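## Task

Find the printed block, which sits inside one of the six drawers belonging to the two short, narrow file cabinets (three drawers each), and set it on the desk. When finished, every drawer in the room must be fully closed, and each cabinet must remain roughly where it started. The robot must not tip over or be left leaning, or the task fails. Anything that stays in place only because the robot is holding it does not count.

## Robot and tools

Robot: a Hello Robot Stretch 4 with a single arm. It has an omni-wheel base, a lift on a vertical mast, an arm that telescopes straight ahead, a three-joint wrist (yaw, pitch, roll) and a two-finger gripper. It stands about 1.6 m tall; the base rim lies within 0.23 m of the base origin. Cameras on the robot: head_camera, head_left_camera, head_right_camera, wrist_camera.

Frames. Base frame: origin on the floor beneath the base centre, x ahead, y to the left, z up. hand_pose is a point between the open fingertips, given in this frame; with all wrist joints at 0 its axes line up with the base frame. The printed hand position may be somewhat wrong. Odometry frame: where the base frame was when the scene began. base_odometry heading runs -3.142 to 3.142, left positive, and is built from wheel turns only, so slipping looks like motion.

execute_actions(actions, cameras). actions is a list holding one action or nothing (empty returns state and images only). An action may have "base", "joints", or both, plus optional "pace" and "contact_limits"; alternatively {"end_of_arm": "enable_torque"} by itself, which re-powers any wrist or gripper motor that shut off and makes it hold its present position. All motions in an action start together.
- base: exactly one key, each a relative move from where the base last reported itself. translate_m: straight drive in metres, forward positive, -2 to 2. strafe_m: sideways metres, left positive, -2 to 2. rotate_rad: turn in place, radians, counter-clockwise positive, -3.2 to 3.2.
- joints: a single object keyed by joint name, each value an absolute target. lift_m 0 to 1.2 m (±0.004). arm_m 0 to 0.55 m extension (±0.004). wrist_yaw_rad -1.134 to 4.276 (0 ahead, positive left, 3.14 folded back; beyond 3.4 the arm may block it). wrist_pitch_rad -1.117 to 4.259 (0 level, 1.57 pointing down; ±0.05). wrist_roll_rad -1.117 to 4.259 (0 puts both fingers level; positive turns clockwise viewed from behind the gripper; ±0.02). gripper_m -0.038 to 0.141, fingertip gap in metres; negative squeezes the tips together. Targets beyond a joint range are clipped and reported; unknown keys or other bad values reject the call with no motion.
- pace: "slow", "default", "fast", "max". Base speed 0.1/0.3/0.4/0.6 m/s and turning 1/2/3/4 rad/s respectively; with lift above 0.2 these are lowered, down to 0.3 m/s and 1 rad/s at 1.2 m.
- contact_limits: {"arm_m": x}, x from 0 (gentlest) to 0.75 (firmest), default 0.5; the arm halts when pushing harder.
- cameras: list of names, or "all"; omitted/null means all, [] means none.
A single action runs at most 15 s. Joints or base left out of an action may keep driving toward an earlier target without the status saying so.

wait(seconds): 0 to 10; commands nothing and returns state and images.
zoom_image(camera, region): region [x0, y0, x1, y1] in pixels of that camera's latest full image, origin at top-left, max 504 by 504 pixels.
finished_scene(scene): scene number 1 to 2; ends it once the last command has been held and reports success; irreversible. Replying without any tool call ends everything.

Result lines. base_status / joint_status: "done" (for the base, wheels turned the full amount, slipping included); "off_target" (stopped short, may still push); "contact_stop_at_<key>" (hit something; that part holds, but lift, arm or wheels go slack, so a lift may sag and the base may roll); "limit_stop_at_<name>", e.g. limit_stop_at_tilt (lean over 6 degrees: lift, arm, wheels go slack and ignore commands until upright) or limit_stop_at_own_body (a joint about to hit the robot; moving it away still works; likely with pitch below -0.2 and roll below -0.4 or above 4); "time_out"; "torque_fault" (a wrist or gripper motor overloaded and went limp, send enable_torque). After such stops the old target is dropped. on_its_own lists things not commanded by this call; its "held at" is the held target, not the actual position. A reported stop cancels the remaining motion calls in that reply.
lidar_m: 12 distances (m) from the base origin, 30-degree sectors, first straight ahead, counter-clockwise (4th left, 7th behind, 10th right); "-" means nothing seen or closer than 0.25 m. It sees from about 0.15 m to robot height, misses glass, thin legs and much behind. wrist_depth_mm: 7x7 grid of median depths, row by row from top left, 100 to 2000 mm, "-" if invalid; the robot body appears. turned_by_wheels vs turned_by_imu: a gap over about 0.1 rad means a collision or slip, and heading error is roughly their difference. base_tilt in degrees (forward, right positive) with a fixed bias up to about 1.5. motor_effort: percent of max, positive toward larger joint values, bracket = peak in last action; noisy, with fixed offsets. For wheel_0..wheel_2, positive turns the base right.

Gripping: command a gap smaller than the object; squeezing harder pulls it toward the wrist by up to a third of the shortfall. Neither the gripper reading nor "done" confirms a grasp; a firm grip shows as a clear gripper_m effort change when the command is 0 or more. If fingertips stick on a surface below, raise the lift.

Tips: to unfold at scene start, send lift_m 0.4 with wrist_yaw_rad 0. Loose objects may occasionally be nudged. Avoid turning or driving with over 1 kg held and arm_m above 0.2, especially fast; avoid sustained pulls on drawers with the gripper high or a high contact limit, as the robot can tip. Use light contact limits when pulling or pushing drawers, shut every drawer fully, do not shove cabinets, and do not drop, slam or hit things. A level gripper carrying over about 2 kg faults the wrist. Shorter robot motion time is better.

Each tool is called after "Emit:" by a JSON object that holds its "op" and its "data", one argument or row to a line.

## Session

Emit:
{"op": "execute_actions", "data": {
  "actions": []
}}

Scene clock: 0.00 s.
base_odometry: x=+0.000 y=+0.000 heading=+0.000 (m, m, rad; odometry frame)
turned_by_wheels: +0.000 (rad since the last result)
turned_by_imu: +0.000 (rad since the last result)
base_tilt: forward=+0.0 right=+0.5 (deg)
lidar_m: 1.83 1.69 1.70 1.98 1.80 1.42 2.32 2.24 2.60 2.02 1.41 1.43
base_status: not commanded
joint_positions: lift_m=+0.209 arm_m=-0.002 wrist_yaw_rad=+3.178 wrist_pitch_rad=-0.008 wrist_roll_rad=-0.014 gripper_m=+0.057
joint_status: not commanded
motor_effort: lift_m=+18 arm_m=+0 wrist_yaw_rad=-1 wrist_pitch_rad=-6 wrist_roll_rad=+0 gripper_m=-2 wheel_0=-1 wheel_1=-1 wheel_2=-1 (%)
hand_pose: x=-0.1229 y=+0.0768 z=+0.3892 quat_wxyz=(-0.018, +0.004, -0.007, +1.000) (m; base frame)
wrist_depth_mm: - 137 - - - 1863 1537 / - 125 187 - - 1808 1537 / - 127 182 - - 1863 1576 / 114 138 - - 1661 1464 1576 / - - - - 1576 1430 1576 / 1255 1336 200 1336 1205 1366 1464 / 946 866 931 164 946 1008 1042
pictures: head_camera, head_left_camera, head_right_camera, wrist_camera
Images, in order (width x height): head_camera 420x560, head_left_camera 420x672, head_right_camera 420x672, wrist_camera 616x392.

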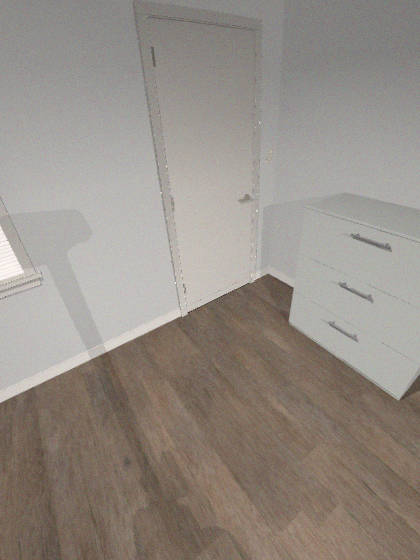

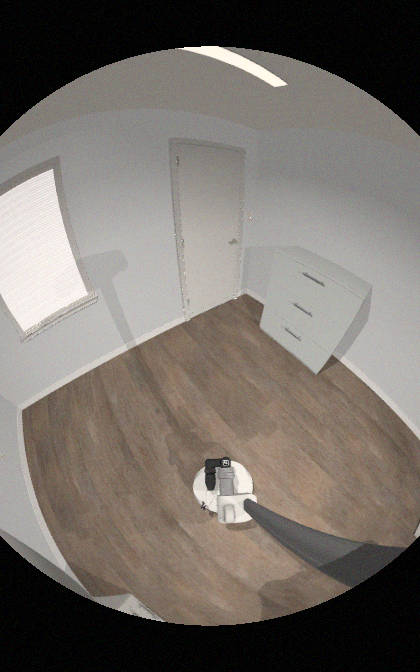

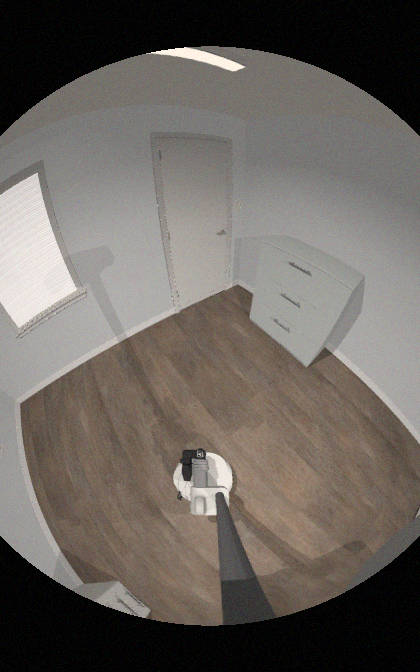

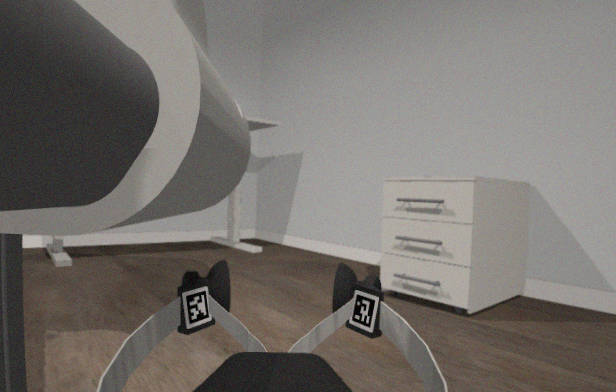

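Emit:
{"op": "execute_actions", "data": {
  "actions": [
    {"base":{"rotate_rad":2.2},"joints":{"lift_m":0.4,"wrist_yaw_rad":0}}
  ]
}}

Scene clock: 2.67 s.
base_odometry: x=+0.000 y=+0.000 heading=+2.199 (m, m, rad; odometry frame)
turned_by_wheels: +2.199 (rad since the last result)
turned_by_imu: +2.179 (rad since the last result)
base_tilt: forward=+0.0 right=+0.5 (deg)
lidar_m: 1.81 1.39 2.31 2.18 2.59 1.94 1.39 1.46 1.83 1.69 1.75 1.89
base_status: done
joint_positions: lift_m=+0.400 arm_m=-0.002 wrist_yaw_rad=+0.000 wrist_pitch_rad=-0.008 wrist_roll_rad=-0.014 gripper_m=+0.057
joint_status: all done
motor_effort: lift_m=+22(25) arm_m=+0(0) wrist_yaw_rad=-1(7) wrist_pitch_rad=-5(5) wrist_roll_rad=+0(0) gripper_m=-1(3) wheel_0=-3(4) wheel_1=-2(9) wheel_2=-3(10) (%)
hand_pose: x=+0.4571 y=-0.0873 z=+0.5801 quat_wxyz=(+1.000, -0.007, -0.004, +0.000) (m; base frame)
wrist_depth_mm: 1499 1576 1537 1576 1576 1618 1618 / 1537 1537 1537 1576 1576 1618 1618 / 1537 1576 1537 1618 1618 1576 1618 / 1499 1537 1576 1576 1576 1618 1661 / 1042 1537 1576 1576 1576 1618 1661 / 1042 1499 200 1576 1618 1576 1708 / 1060 1229 1336 164 1336 1464 1430
pictures: head_camera, head_left_camera, head_right_camera, wrist_camera
Images, in order (width x height): head_camera 420x560, head_left_camera 420x672, head_right_camera 420x672, wrist_camera 616x392.

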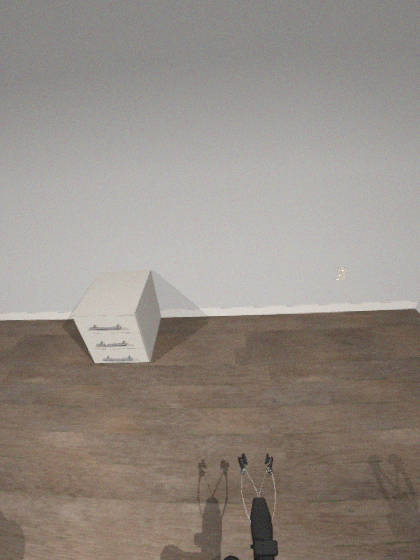

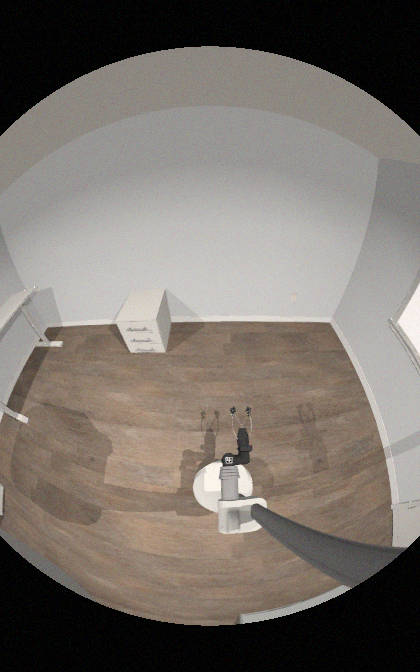

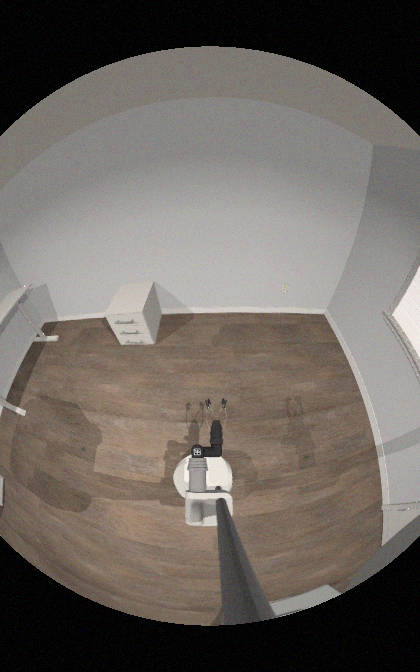

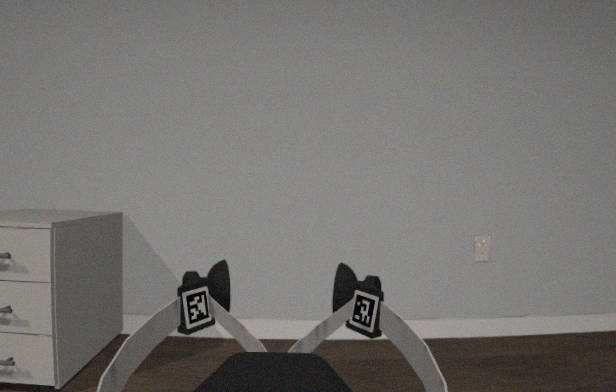

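Emit:
{"op": "execute_actions", "data": {
  "actions": [
    {"base":{"strafe_m":0.8},"joints":{"lift_m":0.254,"wrist_roll_rad":1.57,"gripper_m":0.05,"arm_m":0.3},"pace":"fast"}
  ],
  "cameras": []
}}

Emit:
{"op": "execute_actions", "data": {
  "actions": [
    {"base":{"translate_m":0.35},"pace":"fast"}
  ]
}}

Scene clock: 6.23 s.
base_odometry: x=-0.647 y=-0.470 heading=+2.199 (m, m, rad; odometry frame)
turned_by_wheels: +0.000 (rad since the last result)
turned_by_imu: -0.001 (rad since the last result)
base_tilt: forward=+0.0 right=+0.6 (deg)
lidar_m: 1.25 1.91 1.46 1.35 1.82 1.92 1.85 1.70 2.01 2.51 2.59 1.89
base_status: done
joint_positions: lift_m=+0.254 arm_m=+0.299 wrist_yaw_rad=+0.000 wrist_pitch_rad=-0.007 wrist_roll_rad=+1.570 gripper_m=+0.050
joint_status: all done
motor_effort: lift_m=+14(19) arm_m=+5(6) wrist_yaw_rad=-1(0) wrist_pitch_rad=-6(6) wrist_roll_rad=+0(4) gripper_m=-4(4) wheel_0=+3(11) wheel_1=-3(14) wheel_2=+0(1) (%)
hand_pose: x=+0.7584 y=-0.0874 z=+0.4347 quat_wxyz=(+0.707, +0.707, -0.003, +0.003) (m; base frame)
wrist_depth_mm: 1255 1255 1308 1281 1281 798 603 / 1255 1255 1281 1281 1308 809 580 / 1255 1281 1308 1308 1308 820 585 / 1255 1255 1281 768 778 788 585 / 1281 1281 1281 768 778 788 585 / 1281 1255 213 768 778 788 580 / 1255 1308 1255 768 778 788 585
pictures: none
No camera images: the call's "cameras" was empty. Leave "cameras" out to get every camera's image.

Scene clock: 8.40 s.
base_odometry: x=-0.853 y=-0.187 heading=+2.200 (m, m, rad; odometry frame)
turned_by_wheels: +0.000 (rad since the last result)
turned_by_imu: -0.003 (rad since the last result)
base_tilt: forward=+0.0 right=+0.5 (deg)
lidar_m: 0.88 1.52 1.43 1.38 2.02 2.32 2.22 2.02 2.54 2.50 2.11 1.53
base_status: done
joint_positions: lift_m=+0.254 arm_m=+0.299 wrist_yaw_rad=+0.000 wrist_pitch_rad=-0.007 wrist_roll_rad=+1.570 gripper_m=+0.050
joint_status: not commanded
motor_effort: lift_m=+14(14) arm_m=+5(5) wrist_yaw_rad=-1(2) wrist_pitch_rad=-6(6) wrist_roll_rad=+0(1) gripper_m=-4(4) wheel_0=+1(4) wheel_1=+3(9) wheel_2=+0(14) (%)
hand_pose: x=+0.7585 y=-0.0874 z=+0.4347 quat_wxyz=(+0.707, +0.707, -0.003, +0.003) (m; base frame)
wrist_depth_mm: 917 946 946 976 976 809 591 / 931 946 960 976 991 820 585 / 917 946 427 430 436 442 445 / 931 931 424 427 436 442 445 / 931 946 424 427 433 439 442 / 946 946 213 424 397 442 445 / 931 931 421 389 427 433 442
pictures: head_camera, head_left_camera, head_right_camera, wrist_camera
Images, in order (width x height): head_camera 420x560, head_left_camera 420x672, head_right_camera 420x672, wrist_camera 616x392.

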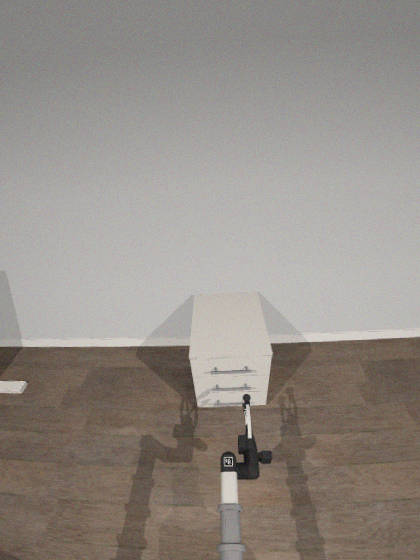

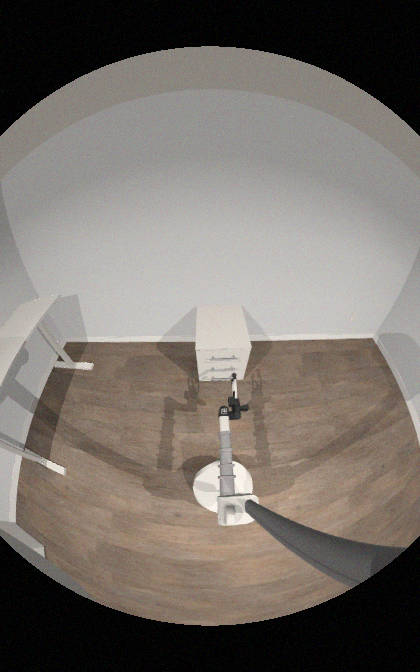

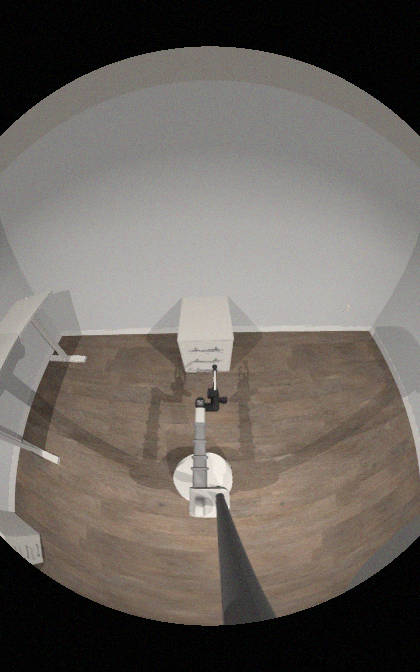

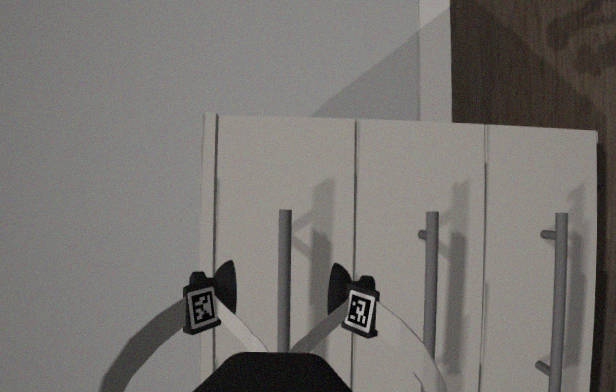

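Emit:
{"op": "execute_actions", "data": {
  "actions": [
    {"base":{"strafe_m":0.05},"joints":{"arm_m":0.462},"contact_limits":{"arm_m":0.15}}
  ],
  "cameras": ["wrist_camera"]
}}

Emit:
{"op": "execute_actions", "data": {
  "actions": [
    {"joints":{"gripper_m":-0.02}}
  ],
  "cameras": ["wrist_camera"]
}}

Emit:
{"op": "execute_actions", "data": {
  "actions": [
    {"joints":{"arm_m":0.13}}
  ],
  "cameras": ["head_camera"]
}}

Emit:
{"op": "zoom_image", "data": {
  "camera": "head_camera",
  "region": [170,330,330,470]
}}

Scene clock: 10.37 s.
base_odometry: x=-0.893 y=-0.217 heading=+2.200 (m, m, rad; odometry frame)
turned_by_wheels: +0.000 (rad since the last result)
turned_by_imu: -0.001 (rad since the last result)
base_tilt: forward=+0.0 right=+0.5 (deg)
lidar_m: 0.89 1.55 1.38 1.32 1.98 2.30 2.22 2.03 2.55 2.55 2.06 0.96
base_status: done
joint_positions: lift_m=+0.254 arm_m=+0.461 wrist_yaw_rad=+0.000 wrist_pitch_rad=-0.008 wrist_roll_rad=+1.570 gripper_m=+0.050
joint_status: all done
motor_effort: lift_m=+15(14) arm_m=+5(7) wrist_yaw_rad=-1(0) wrist_pitch_rad=-6(5) wrist_roll_rad=+1(1) gripper_m=-3(3) wheel_0=-1(6) wheel_1=+0(10) wheel_2=+0(0) (%)
contact_limits: arm_m 0.15
hand_pose: x=+0.9204 y=-0.0874 z=+0.4347 quat_wxyz=(+0.707, +0.707, -0.003, +0.003) (m; base frame)
wrist_depth_mm: 778 788 267 270 274 278 282 / 788 788 267 271 273 277 279 / 778 788 266 268 273 276 279 / 778 788 265 268 273 273 278 / 778 788 264 268 272 273 278 / 778 778 213 265 271 273 276 / 778 260 260 227 268 271 276
pictures: wrist_camera
Images, in order (width x height): wrist_camera 616x392.

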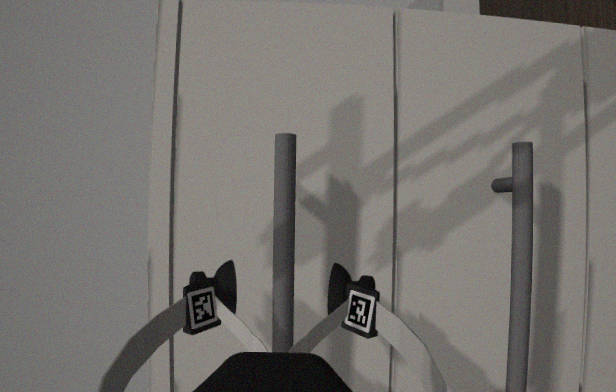

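Scene clock: 11.80 s.
base_odometry: x=-0.893 y=-0.217 heading=+2.200 (m, m, rad; odometry frame)
turned_by_wheels: +0.000 (rad since the last result)
turned_by_imu: +0.000 (rad since the last result)
base_tilt: forward=+0.0 right=+0.5 (deg)
lidar_m: 0.88 1.54 1.38 1.31 1.99 2.30 2.22 2.03 2.53 2.55 2.11 0.99
base_status: not commanded
joint_positions: lift_m=+0.254 arm_m=+0.461 wrist_yaw_rad=+0.001 wrist_pitch_rad=-0.007 wrist_roll_rad=+1.570 gripper_m=-0.019
joint_status: all done
motor_effort: lift_m=+14(14) arm_m=+5(6) wrist_yaw_rad=-3(4) wrist_pitch_rad=-6(5) wrist_roll_rad=+1(0) gripper_m=-19(20) wheel_0=-1(1) wheel_1=+0(0) wheel_2=+0(0) (%)
hand_pose: x=+0.9207 y=-0.0872 z=+0.4347 quat_wxyz=(+0.707, +0.707, -0.002, +0.003) (m; base frame)
wrist_depth_mm: 778 788 265 267 276 278 282 / 778 788 263 266 272 276 281 / 788 788 263 266 272 276 278 / 768 788 262 265 272 274 278 / 768 788 262 264 272 273 277 / 788 788 188 205 267 272 274 / 788 209 257 224 265 271 276
pictures: wrist_camera
Images, in order (width x height): wrist_camera 616x392.

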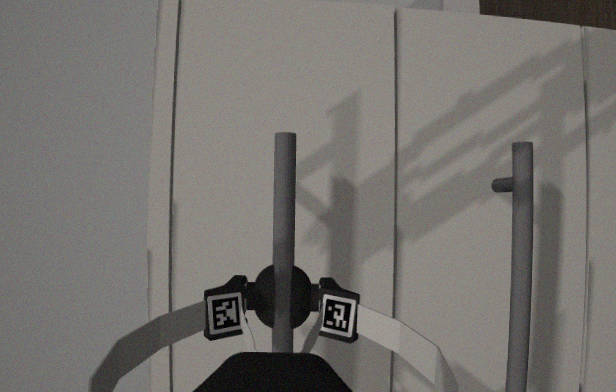

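Scene clock: 13.90 s.
base_odometry: x=-0.893 y=-0.217 heading=+2.199 (m, m, rad; odometry frame)
turned_by_wheels: +0.000 (rad since the last result)
turned_by_imu: -0.001 (rad since the last result)
base_tilt: forward=+0.0 right=+0.5 (deg)
lidar_m: 0.58 1.53 1.41 1.32 1.95 2.31 2.21 2.04 2.55 2.56 2.09 0.61
base_status: not commanded
joint_positions: lift_m=+0.254 arm_m=+0.131 wrist_yaw_rad=-0.006 wrist_pitch_rad=-0.007 wrist_roll_rad=+1.570 gripper_m=-0.019
joint_status: all done
on_its_own: wrist_yaw_rad is at rest, and its effort (+17) is outside its rest range (-13 to +13)
motor_effort: lift_m=+14(14) arm_m=-5(7) wrist_yaw_rad=+17(17) wrist_pitch_rad=-8(8) wrist_roll_rad=+1(1) gripper_m=-19(19) wheel_0=-1(1) wheel_1=+0(0) wheel_2=+0(0) (%)
hand_pose: x=+0.5898 y=-0.0892 z=+0.4344 quat_wxyz=(+0.707, +0.707, -0.005, +0.000) (m; base frame)
wrist_depth_mm: 1098 1098 266 270 1098 798 597 / 1098 1118 265 268 1098 809 591 / 1098 1098 264 268 609 615 585 / 1098 1118 263 266 603 609 585 / 1098 1098 260 265 603 615 580 / 1078 1098 186 204 266 609 569 / 1078 621 257 260 264 603 580
pictures: head_camera
Images, in order (width x height): head_camera 420x560.

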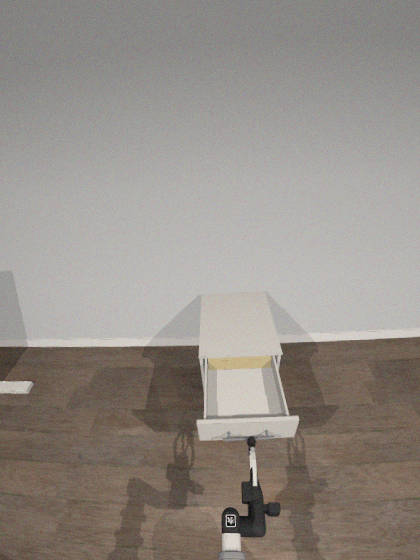

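Region (170, 330, 330, 470) of head_camera's 420x560 image, scaled by 3.150, with more detail than that image has; it fills the top 441 rows of this view, and the rest is white.

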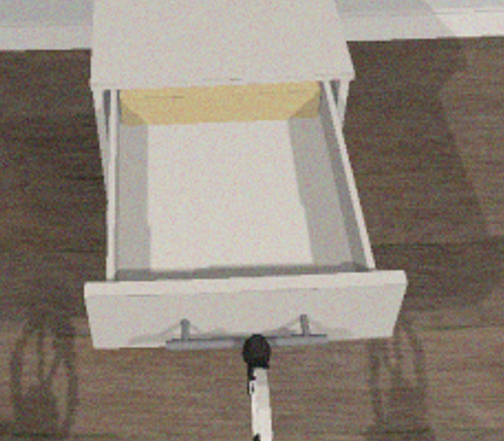

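Emit:
{"op": "execute_actions", "data": {
  "actions": [
    {"joints":{"arm_m":0.44}}
  ],
  "cameras": []
}}

Emit:
{"op": "execute_actions", "data": {
  "actions": [
    {"joints":{"arm_m":0.48},"pace":"slow","contact_limits":{"arm_m":0.15}}
  ],
  "cameras": []
}}

Scene clock: 16.30 s.
base_odometry: x=-0.893 y=-0.217 heading=+2.199 (m, m, rad; odometry frame)
turned_by_wheels: +0.000 (rad since the last result)
turned_by_imu: -0.001 (rad since the last result)
base_tilt: forward=+0.0 right=+0.5 (deg)
lidar_m: 0.88 1.54 1.38 1.33 1.98 2.29 2.19 2.06 2.57 2.53 2.10 0.95
base_status: not commanded
joint_positions: lift_m=+0.254 arm_m=+0.439 wrist_yaw_rad=+0.001 wrist_pitch_rad=-0.007 wrist_roll_rad=+1.570 gripper_m=-0.019
joint_status: all done
motor_effort: lift_m=+14(14) arm_m=+5(8) wrist_yaw_rad=-3(19) wrist_pitch_rad=-7(9) wrist_roll_rad=+1(1) gripper_m=-19(21) wheel_0=-1(1) wheel_1=+0(0) wheel_2=-2(2) (%)
hand_pose: x=+0.8987 y=-0.0872 z=+0.4346 quat_wxyz=(+0.707, +0.707, -0.002, +0.003) (m; base frame)
wrist_depth_mm: 798 798 265 268 297 303 535 / 809 798 265 267 294 300 301 / 798 820 263 266 294 298 301 / 809 809 262 266 294 296 301 / 809 809 260 265 293 296 300 / 798 798 188 204 268 294 298 / 809 220 259 225 266 293 297
pictures: none
No camera images: the call's "cameras" was empty. Leave "cameras" out to get every camera's image.

Scene clock: 17.83 s.
base_odometry: x=-0.893 y=-0.217 heading=+2.199 (m, m, rad; odometry frame)
turned_by_wheels: +0.000 (rad since the last result)
turned_by_imu: +0.000 (rad since the last result)
base_tilt: forward=+0.0 right=+0.5 (deg)
lidar_m: 0.91 1.55 1.37 1.31 1.97 2.33 2.21 2.03 2.54 2.55 2.13 0.97
base_status: not commanded
joint_positions: lift_m=+0.254 arm_m=+0.479 wrist_yaw_rad=-0.002 wrist_pitch_rad=-0.007 wrist_roll_rad=+1.570 gripper_m=-0.020
joint_status: all done
motor_effort: lift_m=+14(14) arm_m=+7(9) wrist_yaw_rad=+4(5) wrist_pitch_rad=-6(7) wrist_roll_rad=+0(0) gripper_m=-14(20) wheel_0=-1(1) wheel_1=+0(0) wheel_2=-2(2) (%)
contact_limits: arm_m 0.15
hand_pose: x=+0.9379 y=-0.0880 z=+0.4346 quat_wxyz=(+0.707, +0.707, -0.003, +0.002) (m; base frame)
wrist_depth_mm: 768 768 251 254 257 260 263 / 759 768 250 253 257 260 263 / 759 778 249 252 256 258 262 / 759 778 249 251 255 257 224 / 759 768 247 249 253 257 223 / 768 768 190 212 252 256 222 / 759 159 244 247 251 256 257
pictures: none
No camera images: the call's "cameras" was empty. Leave "cameras" out to get every camera's image.

Emit:
{"op": "execute_actions", "data": {
  "actions": [
    {"joints":{"gripper_m":0.05}}
  ],
  "cameras": []
}}

Emit:
{"op": "execute_actions", "data": {
  "actions": [
    {"joints":{"arm_m":0.4}}
  ],
  "cameras": []
}}

Emit:
{"op": "execute_actions", "data": {
  "actions": [
    {"joints":{"lift_m":0.11}}
  ],
  "cameras": ["wrist_camera"]
}}

Emit:
{"op": "execute_actions", "data": {
  "actions": [
    {"joints":{"arm_m":0.465},"contact_limits":{"arm_m":0.15}}
  ],
  "cameras": ["wrist_camera"]
}}

Scene clock: 19.70 s.
base_odometry: x=-0.893 y=-0.217 heading=+2.199 (m, m, rad; odometry frame)
turned_by_wheels: +0.000 (rad since the last result)
turned_by_imu: -0.001 (rad since the last result)
base_tilt: forward=+0.0 right=+0.5 (deg)
lidar_m: 0.89 1.54 1.39 1.31 1.94 2.29 2.22 2.03 2.54 2.58 2.09 0.99
base_status: not commanded
joint_positions: lift_m=+0.254 arm_m=+0.479 wrist_yaw_rad=+0.000 wrist_pitch_rad=-0.007 wrist_roll_rad=+1.570 gripper_m=+0.050
joint_status: all done
motor_effort: lift_m=+14(14) arm_m=+6(7) wrist_yaw_rad=+0(5) wrist_pitch_rad=-7(7) wrist_roll_rad=-1(0) gripper_m=-5(15) wheel_0=-1(1) wheel_1=+0(0) wheel_2=-2(2) (%)
hand_pose: x=+0.9384 y=-0.0875 z=+0.4346 quat_wxyz=(+0.707, +0.707, -0.003, +0.002) (m; base frame)
wrist_depth_mm: 768 778 250 253 257 259 263 / 768 778 249 253 255 259 262 / 759 768 249 251 255 259 262 / 768 768 247 250 254 257 224 / 759 768 247 249 253 256 223 / 768 768 214 248 252 256 222 / 768 242 244 211 251 255 258
pictures: none
No camera images: the call's "cameras" was empty. Leave "cameras" out to get every camera's image.

Scene clock: 20.87 s.
base_odometry: x=-0.893 y=-0.217 heading=+2.199 (m, m, rad; odometry frame)
turned_by_wheels: +0.000 (rad since the last result)
turned_by_imu: +0.000 (rad since the last result)
base_tilt: forward=+0.0 right=+0.5 (deg)
lidar_m: 0.88 1.54 1.39 1.33 1.97 2.28 2.21 2.03 2.53 2.55 2.10 0.98
base_status: not commanded
joint_positions: lift_m=+0.254 arm_m=+0.401 wrist_yaw_rad=+0.000 wrist_pitch_rad=-0.007 wrist_roll_rad=+1.570 gripper_m=+0.050
joint_status: all done
motor_effort: lift_m=+14(15) arm_m=-5(6) wrist_yaw_rad=+0(0) wrist_pitch_rad=-7(7) wrist_roll_rad=+1(1) gripper_m=-3(1) wheel_0=-1(1) wheel_1=+0(0) wheel_2=-2(2) (%)
hand_pose: x=+0.8604 y=-0.0874 z=+0.4346 quat_wxyz=(+0.707, +0.707, -0.003, +0.003) (m; base frame)
wrist_depth_mm: 831 842 597 603 866 750 597 / 842 842 325 330 336 340 343 / 842 842 325 329 332 338 342 / 842 854 324 327 332 334 342 / 831 854 322 327 330 334 340 / 842 842 213 324 330 334 340 / 842 842 319 287 329 336 338
pictures: none
No camera images: the call's "cameras" was empty. Leave "cameras" out to get every camera's image.

Scene clock: 22.53 s.
base_odometry: x=-0.893 y=-0.217 heading=+2.199 (m, m, rad; odometry frame)
turned_by_wheels: +0.000 (rad since the last result)
turned_by_imu: -0.001 (rad since the last result)
base_tilt: forward=+0.0 right=+0.5 (deg)
lidar_m: 0.90 1.53 1.41 1.31 1.98 2.30 2.22 2.03 2.51 2.55 2.10 0.98
base_status: not commanded
joint_positions: lift_m=+0.110 arm_m=+0.401 wrist_yaw_rad=+0.000 wrist_pitch_rad=-0.007 wrist_roll_rad=+1.570 gripper_m=+0.050
joint_status: all done
motor_effort: lift_m=+14(12) arm_m=-5(6) wrist_yaw_rad=-1(0) wrist_pitch_rad=-7(6) wrist_roll_rad=+0(1) gripper_m=-3(3) wheel_0=-1(1) wheel_1=+0(0) wheel_2=-2(2) (%)
hand_pose: x=+0.8603 y=-0.0874 z=+0.2906 quat_wxyz=(+0.707, +0.707, -0.003, +0.003) (m; base frame)
wrist_depth_mm: 320 585 591 597 831 500 394 / 319 320 325 330 334 338 364 / 315 320 325 329 334 340 351 / 315 320 324 327 330 336 349 / 315 319 322 325 332 334 347 / 314 315 213 324 329 334 355 / 312 279 320 287 329 334 368
pictures: wrist_camera
Images, in order (width x height): wrist_camera 616x392.

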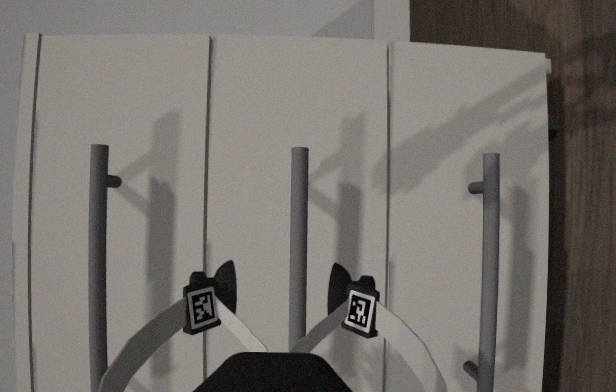

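Scene clock: 23.63 s.
base_odometry: x=-0.893 y=-0.217 heading=+2.199 (m, m, rad; odometry frame)
turned_by_wheels: +0.000 (rad since the last result)
turned_by_imu: +0.000 (rad since the last result)
base_tilt: forward=+0.0 right=+0.5 (deg)
lidar_m: 0.87 1.54 1.41 1.31 2.00 2.32 2.22 2.03 2.56 2.55 2.11 0.99
base_status: not commanded
joint_positions: lift_m=+0.110 arm_m=+0.464 wrist_yaw_rad=+0.000 wrist_pitch_rad=-0.007 wrist_roll_rad=+1.570 gripper_m=+0.050
joint_status: all done
motor_effort: lift_m=+14(14) arm_m=+6(7) wrist_yaw_rad=-2(1) wrist_pitch_rad=-6(6) wrist_roll_rad=+0(1) gripper_m=-2(3) wheel_0=-1(1) wheel_1=+0(0) wheel_2=-2(2) (%)
contact_limits: arm_m 0.15
hand_pose: x=+0.9234 y=-0.0874 z=+0.2907 quat_wxyz=(+0.707, +0.707, -0.003, +0.003) (m; base frame)
wrist_depth_mm: 258 260 265 267 271 276 279 / 257 260 264 267 271 274 277 / 255 260 263 266 268 273 276 / 254 258 263 264 270 273 239 / 254 256 262 265 268 272 238 / 253 256 213 226 267 271 237 / 252 254 258 227 264 270 272
pictures: wrist_camera
Images, in order (width x height): wrist_camera 616x392.

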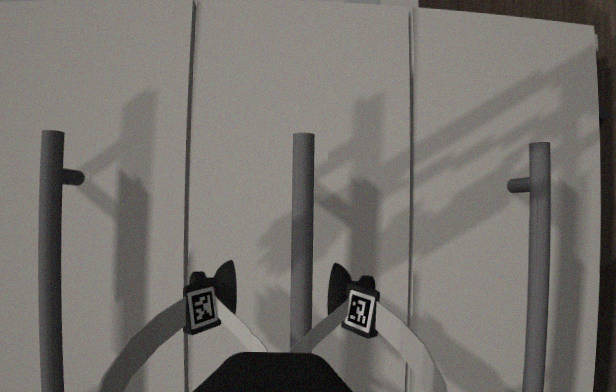

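Emit:
{"op": "execute_actions", "data": {
  "actions": [
    {"joints":{"lift_m":0.101,"gripper_m":-0.02}}
  ],
  "cameras": []
}}

Emit:
{"op": "execute_actions", "data": {
  "actions": [
    {"joints":{"arm_m":0.13}}
  ],
  "cameras": ["head_camera"]
}}

Emit:
{"op": "zoom_image", "data": {
  "camera": "head_camera",
  "region": [170,340,330,480]
}}

Scene clock: 25.43 s.
base_odometry: x=-0.893 y=-0.217 heading=+2.199 (m, m, rad; odometry frame)
turned_by_wheels: +0.000 (rad since the last result)
turned_by_imu: -0.001 (rad since the last result)
base_tilt: forward=+0.0 right=+0.5 (deg)
lidar_m: 0.88 1.54 1.40 1.32 1.95 2.33 2.21 2.04 2.52 2.54 2.12 0.95
base_status: not commanded
joint_positions: lift_m=+0.101 arm_m=+0.464 wrist_yaw_rad=+0.001 wrist_pitch_rad=-0.006 wrist_roll_rad=+1.570 gripper_m=-0.019
joint_status: all done
motor_effort: lift_m=+14(13) arm_m=+4(5) wrist_yaw_rad=-4(4) wrist_pitch_rad=-11(11) wrist_roll_rad=+1(1) gripper_m=-20(16) wheel_0=-1(1) wheel_1=+0(0) wheel_2=-1(2) (%)
hand_pose: x=+0.9237 y=-0.0872 z=+0.2812 quat_wxyz=(+0.707, +0.707, -0.002, +0.002) (m; base frame)
wrist_depth_mm: 257 260 262 265 267 276 279 / 256 259 259 264 267 276 277 / 255 258 260 263 267 273 277 / 255 257 259 263 266 272 276 / 254 257 258 263 268 271 274 / 254 255 187 204 264 271 274 / 252 207 256 222 262 270 273
pictures: none
No camera images: the call's "cameras" was empty. Leave "cameras" out to get every camera's image.

Scene clock: 27.53 s.
base_odometry: x=-0.893 y=-0.217 heading=+2.199 (m, m, rad; odometry frame)
turned_by_wheels: +0.000 (rad since the last result)
turned_by_imu: -0.001 (rad since the last result)
base_tilt: forward=+0.0 right=+0.5 (deg)
lidar_m: 0.58 1.51 1.37 1.33 1.96 2.29 2.21 2.02 2.54 2.55 2.12 0.61
base_status: not commanded
joint_positions: lift_m=+0.101 arm_m=+0.131 wrist_yaw_rad=-0.006 wrist_pitch_rad=-0.005 wrist_roll_rad=+1.570 gripper_m=-0.019
joint_status: all done
on_its_own: wrist_yaw_rad is at rest, and its effort (+18) is outside its rest range (-13 to +13)
motor_effort: lift_m=+14(14) arm_m=-5(8) wrist_yaw_rad=+18(17) wrist_pitch_rad=-13(14) wrist_roll_rad=+0(0) gripper_m=-19(20) wheel_0=-1(1) wheel_1=+0(0) wheel_2=-2(2) (%)
hand_pose: x=+0.5898 y=-0.0893 z=+0.2810 quat_wxyz=(+0.707, +0.707, -0.004, -0.001) (m; base frame)
wrist_depth_mm: 1078 1098 263 266 271 512 382 / 1098 1098 262 266 270 517 375 / 1118 585 260 265 268 517 375 / 1078 580 259 263 267 521 377 / 1098 585 257 262 266 517 373 / 1078 574 187 205 265 508 373 / 1078 364 255 226 262 469 373
pictures: head_camera
Images, in order (width x height): head_camera 420x560.

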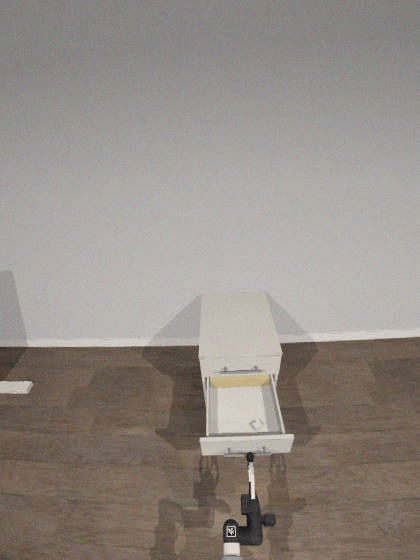

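Region (170, 340, 330, 480) of head_camera's 420x560 image, scaled by 3.150, with more detail than that image has; it fills the top 441 rows of this view, and the rest is white.

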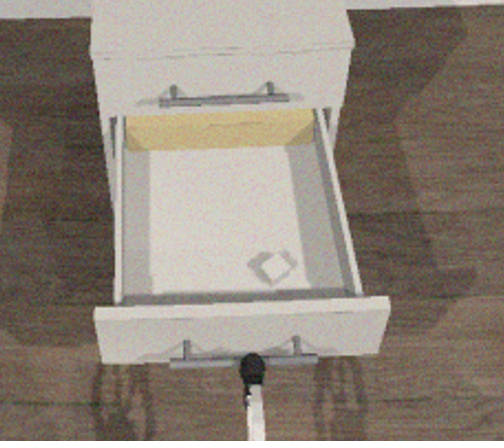

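Found.

Emit:
{"op": "execute_actions", "data": {
  "actions": [
    {"joints":{"gripper_m":0.07}}
  ],
  "cameras": []
}}

Emit:
{"op": "execute_actions", "data": {
  "actions": [
    {"joints":{"arm_m":0.06}}
  ],
  "cameras": []
}}

Emit:
{"op": "execute_actions", "data": {
  "actions": [
    {"joints":{"lift_m":0.52,"wrist_pitch_rad":1.57,"wrist_roll_rad":0},"pace":"fast"}
  ],
  "cameras": []
}}

Emit:
{"op": "execute_actions", "data": {
  "actions": [
    {"base":{"translate_m":0.08},"joints":{"arm_m":0.48}}
  ],
  "cameras": ["wrist_camera"]
}}

Scene clock: 29.50 s.
base_odometry: x=-0.893 y=-0.217 heading=+2.199 (m, m, rad; odometry frame)
turned_by_wheels: +0.000 (rad since the last result)
turned_by_imu: -0.001 (rad since the last result)
base_tilt: forward=+0.0 right=+0.5 (deg)
lidar_m: 0.59 1.51 1.40 1.33 1.99 2.31 2.22 2.00 2.55 2.55 2.12 0.63
base_status: not commanded
joint_positions: lift_m=+0.101 arm_m=+0.131 wrist_yaw_rad=+0.000 wrist_pitch_rad=-0.007 wrist_roll_rad=+1.570 gripper_m=+0.070
joint_status: all done
motor_effort: lift_m=+15(14) arm_m=-5(5) wrist_yaw_rad=+0(17) wrist_pitch_rad=-7(14) wrist_roll_rad=+0(0) gripper_m=-2(17) wheel_0=-1(1) wheel_1=+0(0) wheel_2=-2(2) (%)
hand_pose: x=+0.5903 y=-0.0875 z=+0.2815 quat_wxyz=(+0.707, +0.707, -0.003, +0.002) (m; base frame)
wrist_depth_mm: 1078 1098 267 271 274 517 384 / 1098 1098 266 270 273 521 377 / 1078 580 266 268 273 521 379 / 1098 585 264 267 272 521 377 / 1078 580 264 267 272 517 377 / 1078 574 262 266 219 512 373 / 1098 574 260 159 267 504 377
pictures: none
No camera images: the call's "cameras" was empty. Leave "cameras" out to get every camera's image.

Scene clock: 30.63 s.
base_odometry: x=-0.893 y=-0.217 heading=+2.199 (m, m, rad; odometry frame)
turned_by_wheels: +0.000 (rad since the last result)
turned_by_imu: +0.000 (rad since the last result)
base_tilt: forward=+0.0 right=+0.5 (deg)
lidar_m: 0.58 1.55 1.39 1.34 1.98 2.31 2.20 2.05 2.57 2.55 2.15 0.63
base_status: not commanded
joint_positions: lift_m=+0.101 arm_m=+0.061 wrist_yaw_rad=+0.000 wrist_pitch_rad=-0.007 wrist_roll_rad=+1.570 gripper_m=+0.070
joint_status: all done
motor_effort: lift_m=+14(14) arm_m=-6(6) wrist_yaw_rad=-1(0) wrist_pitch_rad=-7(7) wrist_roll_rad=+1(1) gripper_m=-3(1) wheel_0=-1(1) wheel_1=+0(0) wheel_2=-2(2) (%)
hand_pose: x=+0.5204 y=-0.0874 z=+0.2816 quat_wxyz=(+0.707, +0.707, -0.003, +0.002) (m; base frame)
wrist_depth_mm: 1138 1160 1182 768 842 517 384 / 1138 1160 336 340 778 521 377 / 1160 1160 336 338 676 525 379 / 1160 1160 336 340 676 521 379 / 1160 1160 332 336 668 517 377 / 1160 1160 329 332 219 512 373 / 1160 1160 329 159 338 504 377
pictures: none
No camera images: the call's "cameras" was empty. Leave "cameras" out to get every camera's image.

Scene clock: 32.77 s.
base_odometry: x=-0.893 y=-0.217 heading=+2.199 (m, m, rad; odometry frame)
turned_by_wheels: +0.000 (rad since the last result)
turned_by_imu: -0.001 (rad since the last result)
base_tilt: forward=+0.0 right=+0.5 (deg)
lidar_m: 0.57 1.55 1.40 1.30 1.97 2.31 2.21 2.06 2.55 2.55 2.12 0.62
base_status: not commanded
joint_positions: lift_m=+0.520 arm_m=+0.061 wrist_yaw_rad=+0.000 wrist_pitch_rad=+1.570 wrist_roll_rad=+0.000 gripper_m=+0.070
joint_status: all done
motor_effort: lift_m=+22(26) arm_m=-5(6) wrist_yaw_rad=-1(0) wrist_pitch_rad=+2(6) wrist_roll_rad=-1(5) gripper_m=-3(5) wheel_0=-1(1) wheel_1=+0(0) wheel_2=-2(2) (%)
hand_pose: x=+0.2321 y=-0.0874 z=+0.4094 quat_wxyz=(+0.707, +0.000, +0.707, +0.000) (m; base frame)
wrist_depth_mm: 603 609 621 627 627 634 647 / 609 615 615 627 640 640 654 / 603 621 621 627 634 647 647 / 615 615 627 634 634 647 640 / 609 615 492 634 634 640 654 / 621 421 418 424 220 654 654 / 615 415 418 160 480 647 654
pictures: none
No camera images: the call's "cameras" was empty. Leave "cameras" out to get every camera's image.

Scene clock: 35.10 s.
base_odometry: x=-0.940 y=-0.152 heading=+2.199 (m, m, rad; odometry frame)
turned_by_wheels: +0.000 (rad since the last result)
turned_by_imu: -0.001 (rad since the last result)
base_tilt: forward=+0.1 right=+0.5 (deg)
lidar_m: 0.50 1.45 1.39 1.33 2.02 2.29 2.30 2.11 2.69 2.56 2.01 0.52
base_status: done
joint_positions: lift_m=+0.520 arm_m=+0.479 wrist_yaw_rad=+0.000 wrist_pitch_rad=+1.570 wrist_roll_rad=+0.000 gripper_m=+0.070
joint_status: all done
motor_effort: lift_m=+22(22) arm_m=+6(6) wrist_yaw_rad=-1(0) wrist_pitch_rad=+1(2) wrist_roll_rad=+0(1) gripper_m=-2(2) wheel_0=+2(7) wheel_1=+1(7) wheel_2=-1(11) (%)
hand_pose: x=+0.6502 y=-0.0874 z=+0.4094 quat_wxyz=(+0.707, +0.000, +0.707, +0.000) (m; base frame)
wrist_depth_mm: 609 402 407 410 415 627 634 / 603 404 407 413 415 634 640 / 603 407 407 413 418 402 640 / 609 407 413 415 421 404 654 / 609 407 413 415 424 407 647 / 609 366 382 415 219 404 654 / 320 301 307 160 297 304 661
pictures: wrist_camera
Images, in order (width x height): wrist_camera 616x392.

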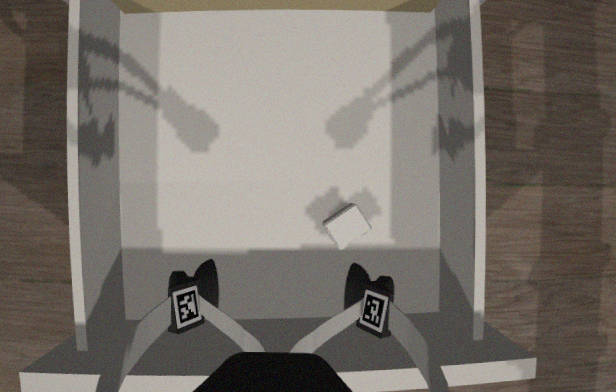

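Emit:
{"op": "execute_actions", "data": {
  "actions": [
    {"base":{"strafe_m":-0.056},"joints":{"arm_m":0.506,"wrist_roll_rad":-0.55,"lift_m":0.42}}
  ],
  "cameras": ["wrist_camera"]
}}

Scene clock: 36.90 s.
base_odometry: x=-0.895 y=-0.119 heading=+2.200 (m, m, rad; odometry frame)
turned_by_wheels: +0.000 (rad since the last result)
turned_by_imu: +0.000 (rad since the last result)
base_tilt: forward=+0.0 right=+0.5 (deg)
lidar_m: 0.49 0.55 1.44 1.38 2.07 2.38 2.29 2.09 2.66 2.50 1.98 0.54
base_status: done
joint_positions: lift_m=+0.420 arm_m=+0.505 wrist_yaw_rad=+0.000 wrist_pitch_rad=+1.570 wrist_roll_rad=-0.550 gripper_m=+0.070
joint_status: all done
motor_effort: lift_m=+14(21) arm_m=+6(6) wrist_yaw_rad=-1(0) wrist_pitch_rad=+2(1) wrist_roll_rad=-1(4) gripper_m=+0(2) wheel_0=+3(13) wheel_1=-1(11) wheel_2=+0(1) (%)
hand_pose: x=+0.6762 y=-0.0874 z=+0.3101 quat_wxyz=(+0.681, -0.192, +0.680, +0.192) (m; base frame)
wrist_depth_mm: 268 309 310 314 319 278 248 / 296 310 312 317 319 322 282 / 307 309 315 317 320 322 268 / 309 312 314 315 320 315 256 / 310 314 314 319 322 277 544 / 265 300 317 319 219 276 549 / 221 254 306 160 301 544 554
pictures: wrist_camera
Images, in order (width x height): wrist_camera 616x392.

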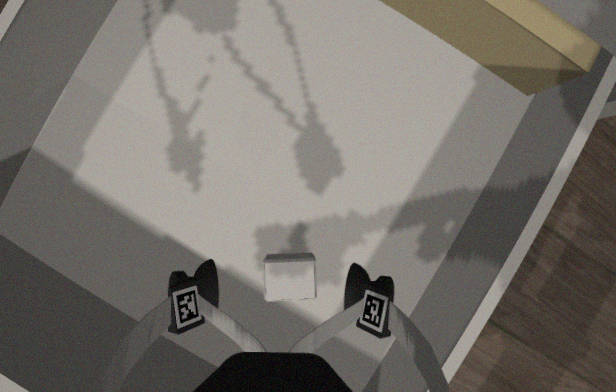

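Emit:
{"op": "execute_actions", "data": {
  "actions": [
    {"joints":{"arm_m":0.498,"lift_m":0.358},"pace":"slow"}
  ],
  "cameras": ["wrist_camera"]
}}

Emit:
{"op": "execute_actions", "data": {
  "actions": [
    {"joints":{"gripper_m":0.008}}
  ],
  "cameras": ["wrist_camera"]
}}

Emit:
{"op": "execute_actions", "data": {
  "actions": [
    {"joints":{"lift_m":0.55}}
  ]
}}

Scene clock: 38.57 s.
base_odometry: x=-0.895 y=-0.119 heading=+2.200 (m, m, rad; odometry frame)
turned_by_wheels: +0.000 (rad since the last result)
turned_by_imu: -0.001 (rad since the last result)
base_tilt: forward=+0.0 right=+0.6 (deg)
lidar_m: 0.51 0.55 1.44 1.38 2.07 2.39 2.31 2.07 2.61 2.50 2.00 0.53
base_status: not commanded
joint_positions: lift_m=+0.358 arm_m=+0.499 wrist_yaw_rad=+0.000 wrist_pitch_rad=+1.570 wrist_roll_rad=-0.550 gripper_m=+0.070
joint_status: all done
motor_effort: lift_m=+14(15) arm_m=-6(6) wrist_yaw_rad=-1(1) wrist_pitch_rad=+1(2) wrist_roll_rad=-1(2) gripper_m=-1(2) wheel_0=+3(3) wheel_1=-1(1) wheel_2=+0(0) (%)
hand_pose: x=+0.6701 y=-0.0874 z=+0.2481 quat_wxyz=(+0.681, -0.192, +0.680, +0.192) (m; base frame)
wrist_depth_mm: 247 249 250 253 256 258 247 / 248 249 252 255 258 258 263 / 250 251 253 255 257 259 262 / 249 252 254 256 258 260 234 / 250 252 254 256 258 260 208 / 250 252 255 229 220 234 190 / 213 244 256 160 259 208 488
pictures: wrist_camera
Images, in order (width x height): wrist_camera 616x392.

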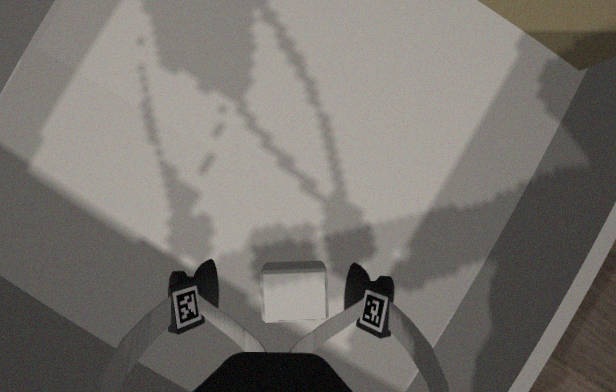

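Scene clock: 39.97 s.
base_odometry: x=-0.895 y=-0.119 heading=+2.200 (m, m, rad; odometry frame)
turned_by_wheels: +0.000 (rad since the last result)
turned_by_imu: +0.000 (rad since the last result)
base_tilt: forward=+0.0 right=+0.5 (deg)
lidar_m: 0.51 0.55 1.46 1.38 2.04 2.41 2.31 2.10 2.63 2.51 1.99 0.56
base_status: not commanded
joint_positions: lift_m=+0.358 arm_m=+0.499 wrist_yaw_rad=+0.000 wrist_pitch_rad=+1.570 wrist_roll_rad=-0.550 gripper_m=+0.008
joint_status: all done
motor_effort: lift_m=+14(14) arm_m=-6(6) wrist_yaw_rad=-1(1) wrist_pitch_rad=+2(2) wrist_roll_rad=-2(2) gripper_m=-17(19) wheel_0=+3(3) wheel_1=-1(1) wheel_2=+0(0) (%)
hand_pose: x=+0.6701 y=-0.0874 z=+0.2481 quat_wxyz=(+0.681, -0.192, +0.680, +0.192) (m; base frame)
wrist_depth_mm: 246 249 251 253 256 257 247 / 248 250 253 254 257 259 260 / 249 251 253 255 258 260 262 / 249 251 254 256 258 260 235 / 250 252 253 256 259 260 208 / 250 253 196 222 258 234 191 / 213 236 256 257 260 200 488
pictures: wrist_camera
Images, in order (width x height): wrist_camera 616x392.

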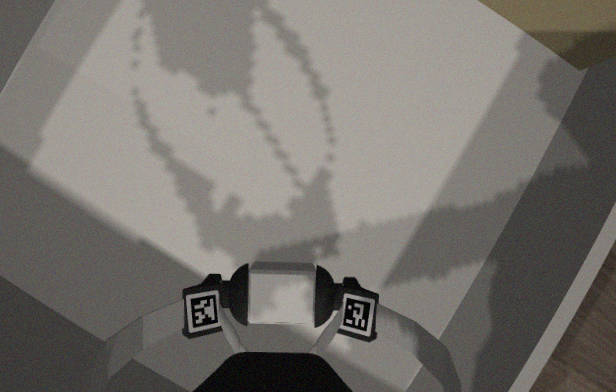

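Scene clock: 41.83 s.
base_odometry: x=-0.895 y=-0.119 heading=+2.200 (m, m, rad; odometry frame)
turned_by_wheels: +0.000 (rad since the last result)
turned_by_imu: -0.001 (rad since the last result)
base_tilt: forward=+0.1 right=+0.5 (deg)
lidar_m: 0.49 0.57 1.46 1.39 2.07 2.38 2.30 2.08 2.63 2.50 1.99 0.57
base_status: not commanded
joint_positions: lift_m=+0.550 arm_m=+0.499 wrist_yaw_rad=+0.000 wrist_pitch_rad=+1.570 wrist_roll_rad=-0.550 gripper_m=+0.008
joint_status: all done
motor_effort: lift_m=+22(23) arm_m=-5(6) wrist_yaw_rad=-1(1) wrist_pitch_rad=+1(2) wrist_roll_rad=-1(1) gripper_m=-18(20) wheel_0=+3(3) wheel_1=-1(1) wheel_2=+0(0) (%)
hand_pose: x=+0.6701 y=-0.0874 z=+0.4394 quat_wxyz=(+0.681, -0.192, +0.680, +0.192) (m; base frame)
wrist_depth_mm: 634 407 436 439 322 238 219 / 640 418 436 442 445 300 260 / 397 436 436 442 445 427 676 / 392 439 442 445 449 668 676 / 330 430 442 445 449 668 676 / 647 320 195 222 366 676 676 / 647 315 319 375 535 676 683
pictures: head_camera, head_left_camera, head_right_camera, wrist_camera
Images, in order (width x height): head_camera 420x560, head_left_camera 420x672, head_right_camera 420x672, wrist_camera 616x392.

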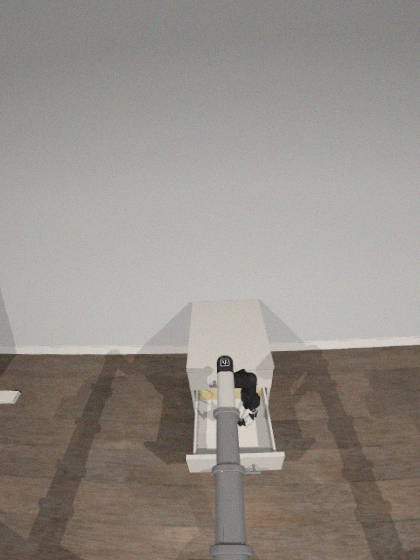

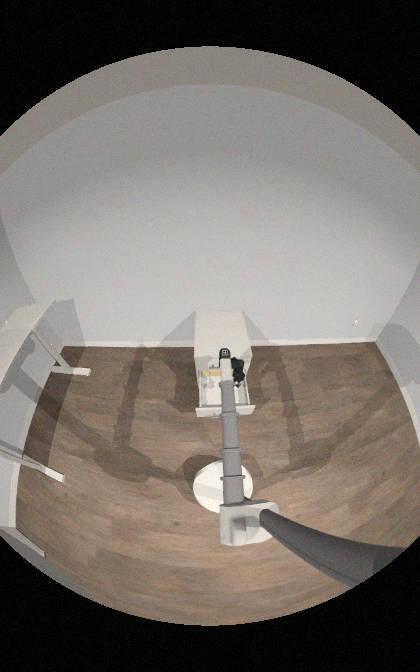

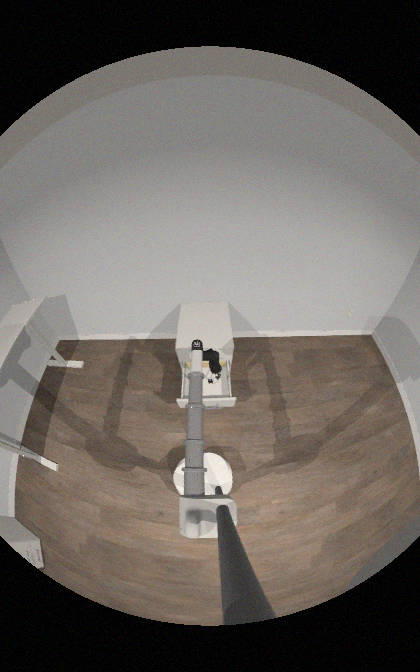

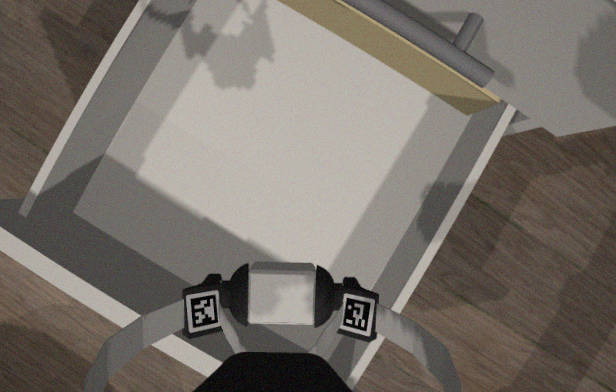

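Emit:
{"op": "execute_actions", "data": {
  "actions": [
    {"base":{"rotate_rad":1.45},"joints":{"lift_m":1.2,"arm_m":0.3,"wrist_roll_rad":0},"pace":"fast"}
  ],
  "cameras": ["head_camera","head_left_camera"]
}}

Scene clock: 44.77 s.
base_odometry: x=-0.895 y=-0.119 heading=-2.633 (m, m, rad; odometry frame)
turned_by_wheels: +1.450 (rad since the last result)
turned_by_imu: +1.437 (rad since the last result)
base_tilt: forward=+0.0 right=+0.5 (deg)
lidar_m: 1.38 1.42 2.14 2.29 2.05 2.33 2.55 2.27 1.55 0.50 0.54 1.57
base_status: done
joint_positions: lift_m=+1.200 arm_m=+0.301 wrist_yaw_rad=+0.000 wrist_pitch_rad=+1.570 wrist_roll_rad=+0.000 gripper_m=+0.008
joint_status: all done
motor_effort: lift_m=+22(27) arm_m=-6(6) wrist_yaw_rad=-1(2) wrist_pitch_rad=+2(3) wrist_roll_rad=+1(4) gripper_m=-19(17) wheel_0=+0(9) wheel_1=-1(10) wheel_2=+2(10) (%)
hand_pose: x=+0.4722 y=-0.0874 z=+1.0894 quat_wxyz=(+0.707, +0.000, +0.707, +0.000) (m; base frame)
wrist_depth_mm: 1229 1255 1255 1281 1281 1281 1336 / 1255 1255 1255 1281 1281 1281 1281 / 1255 1229 1281 1281 1308 1308 1308 / 1255 1255 1281 1281 1281 1308 1366 / 1255 1281 1281 1281 1308 1308 1229 / 1255 1255 195 222 1060 1138 1042 / 1281 1255 1078 1098 1308 1098 1118
pictures: head_camera, head_left_camera
Images, in order (width x height): head_camera 420x560, head_left_camera 420x672.

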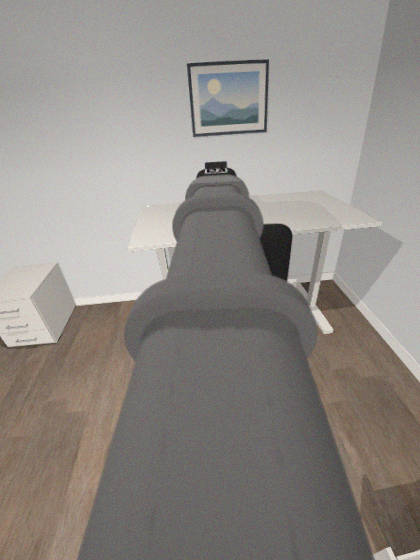

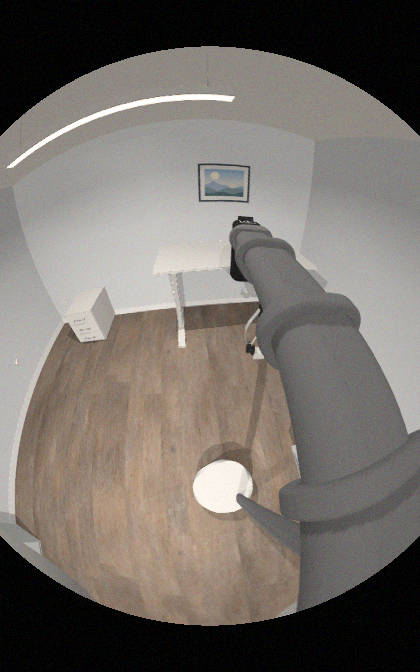

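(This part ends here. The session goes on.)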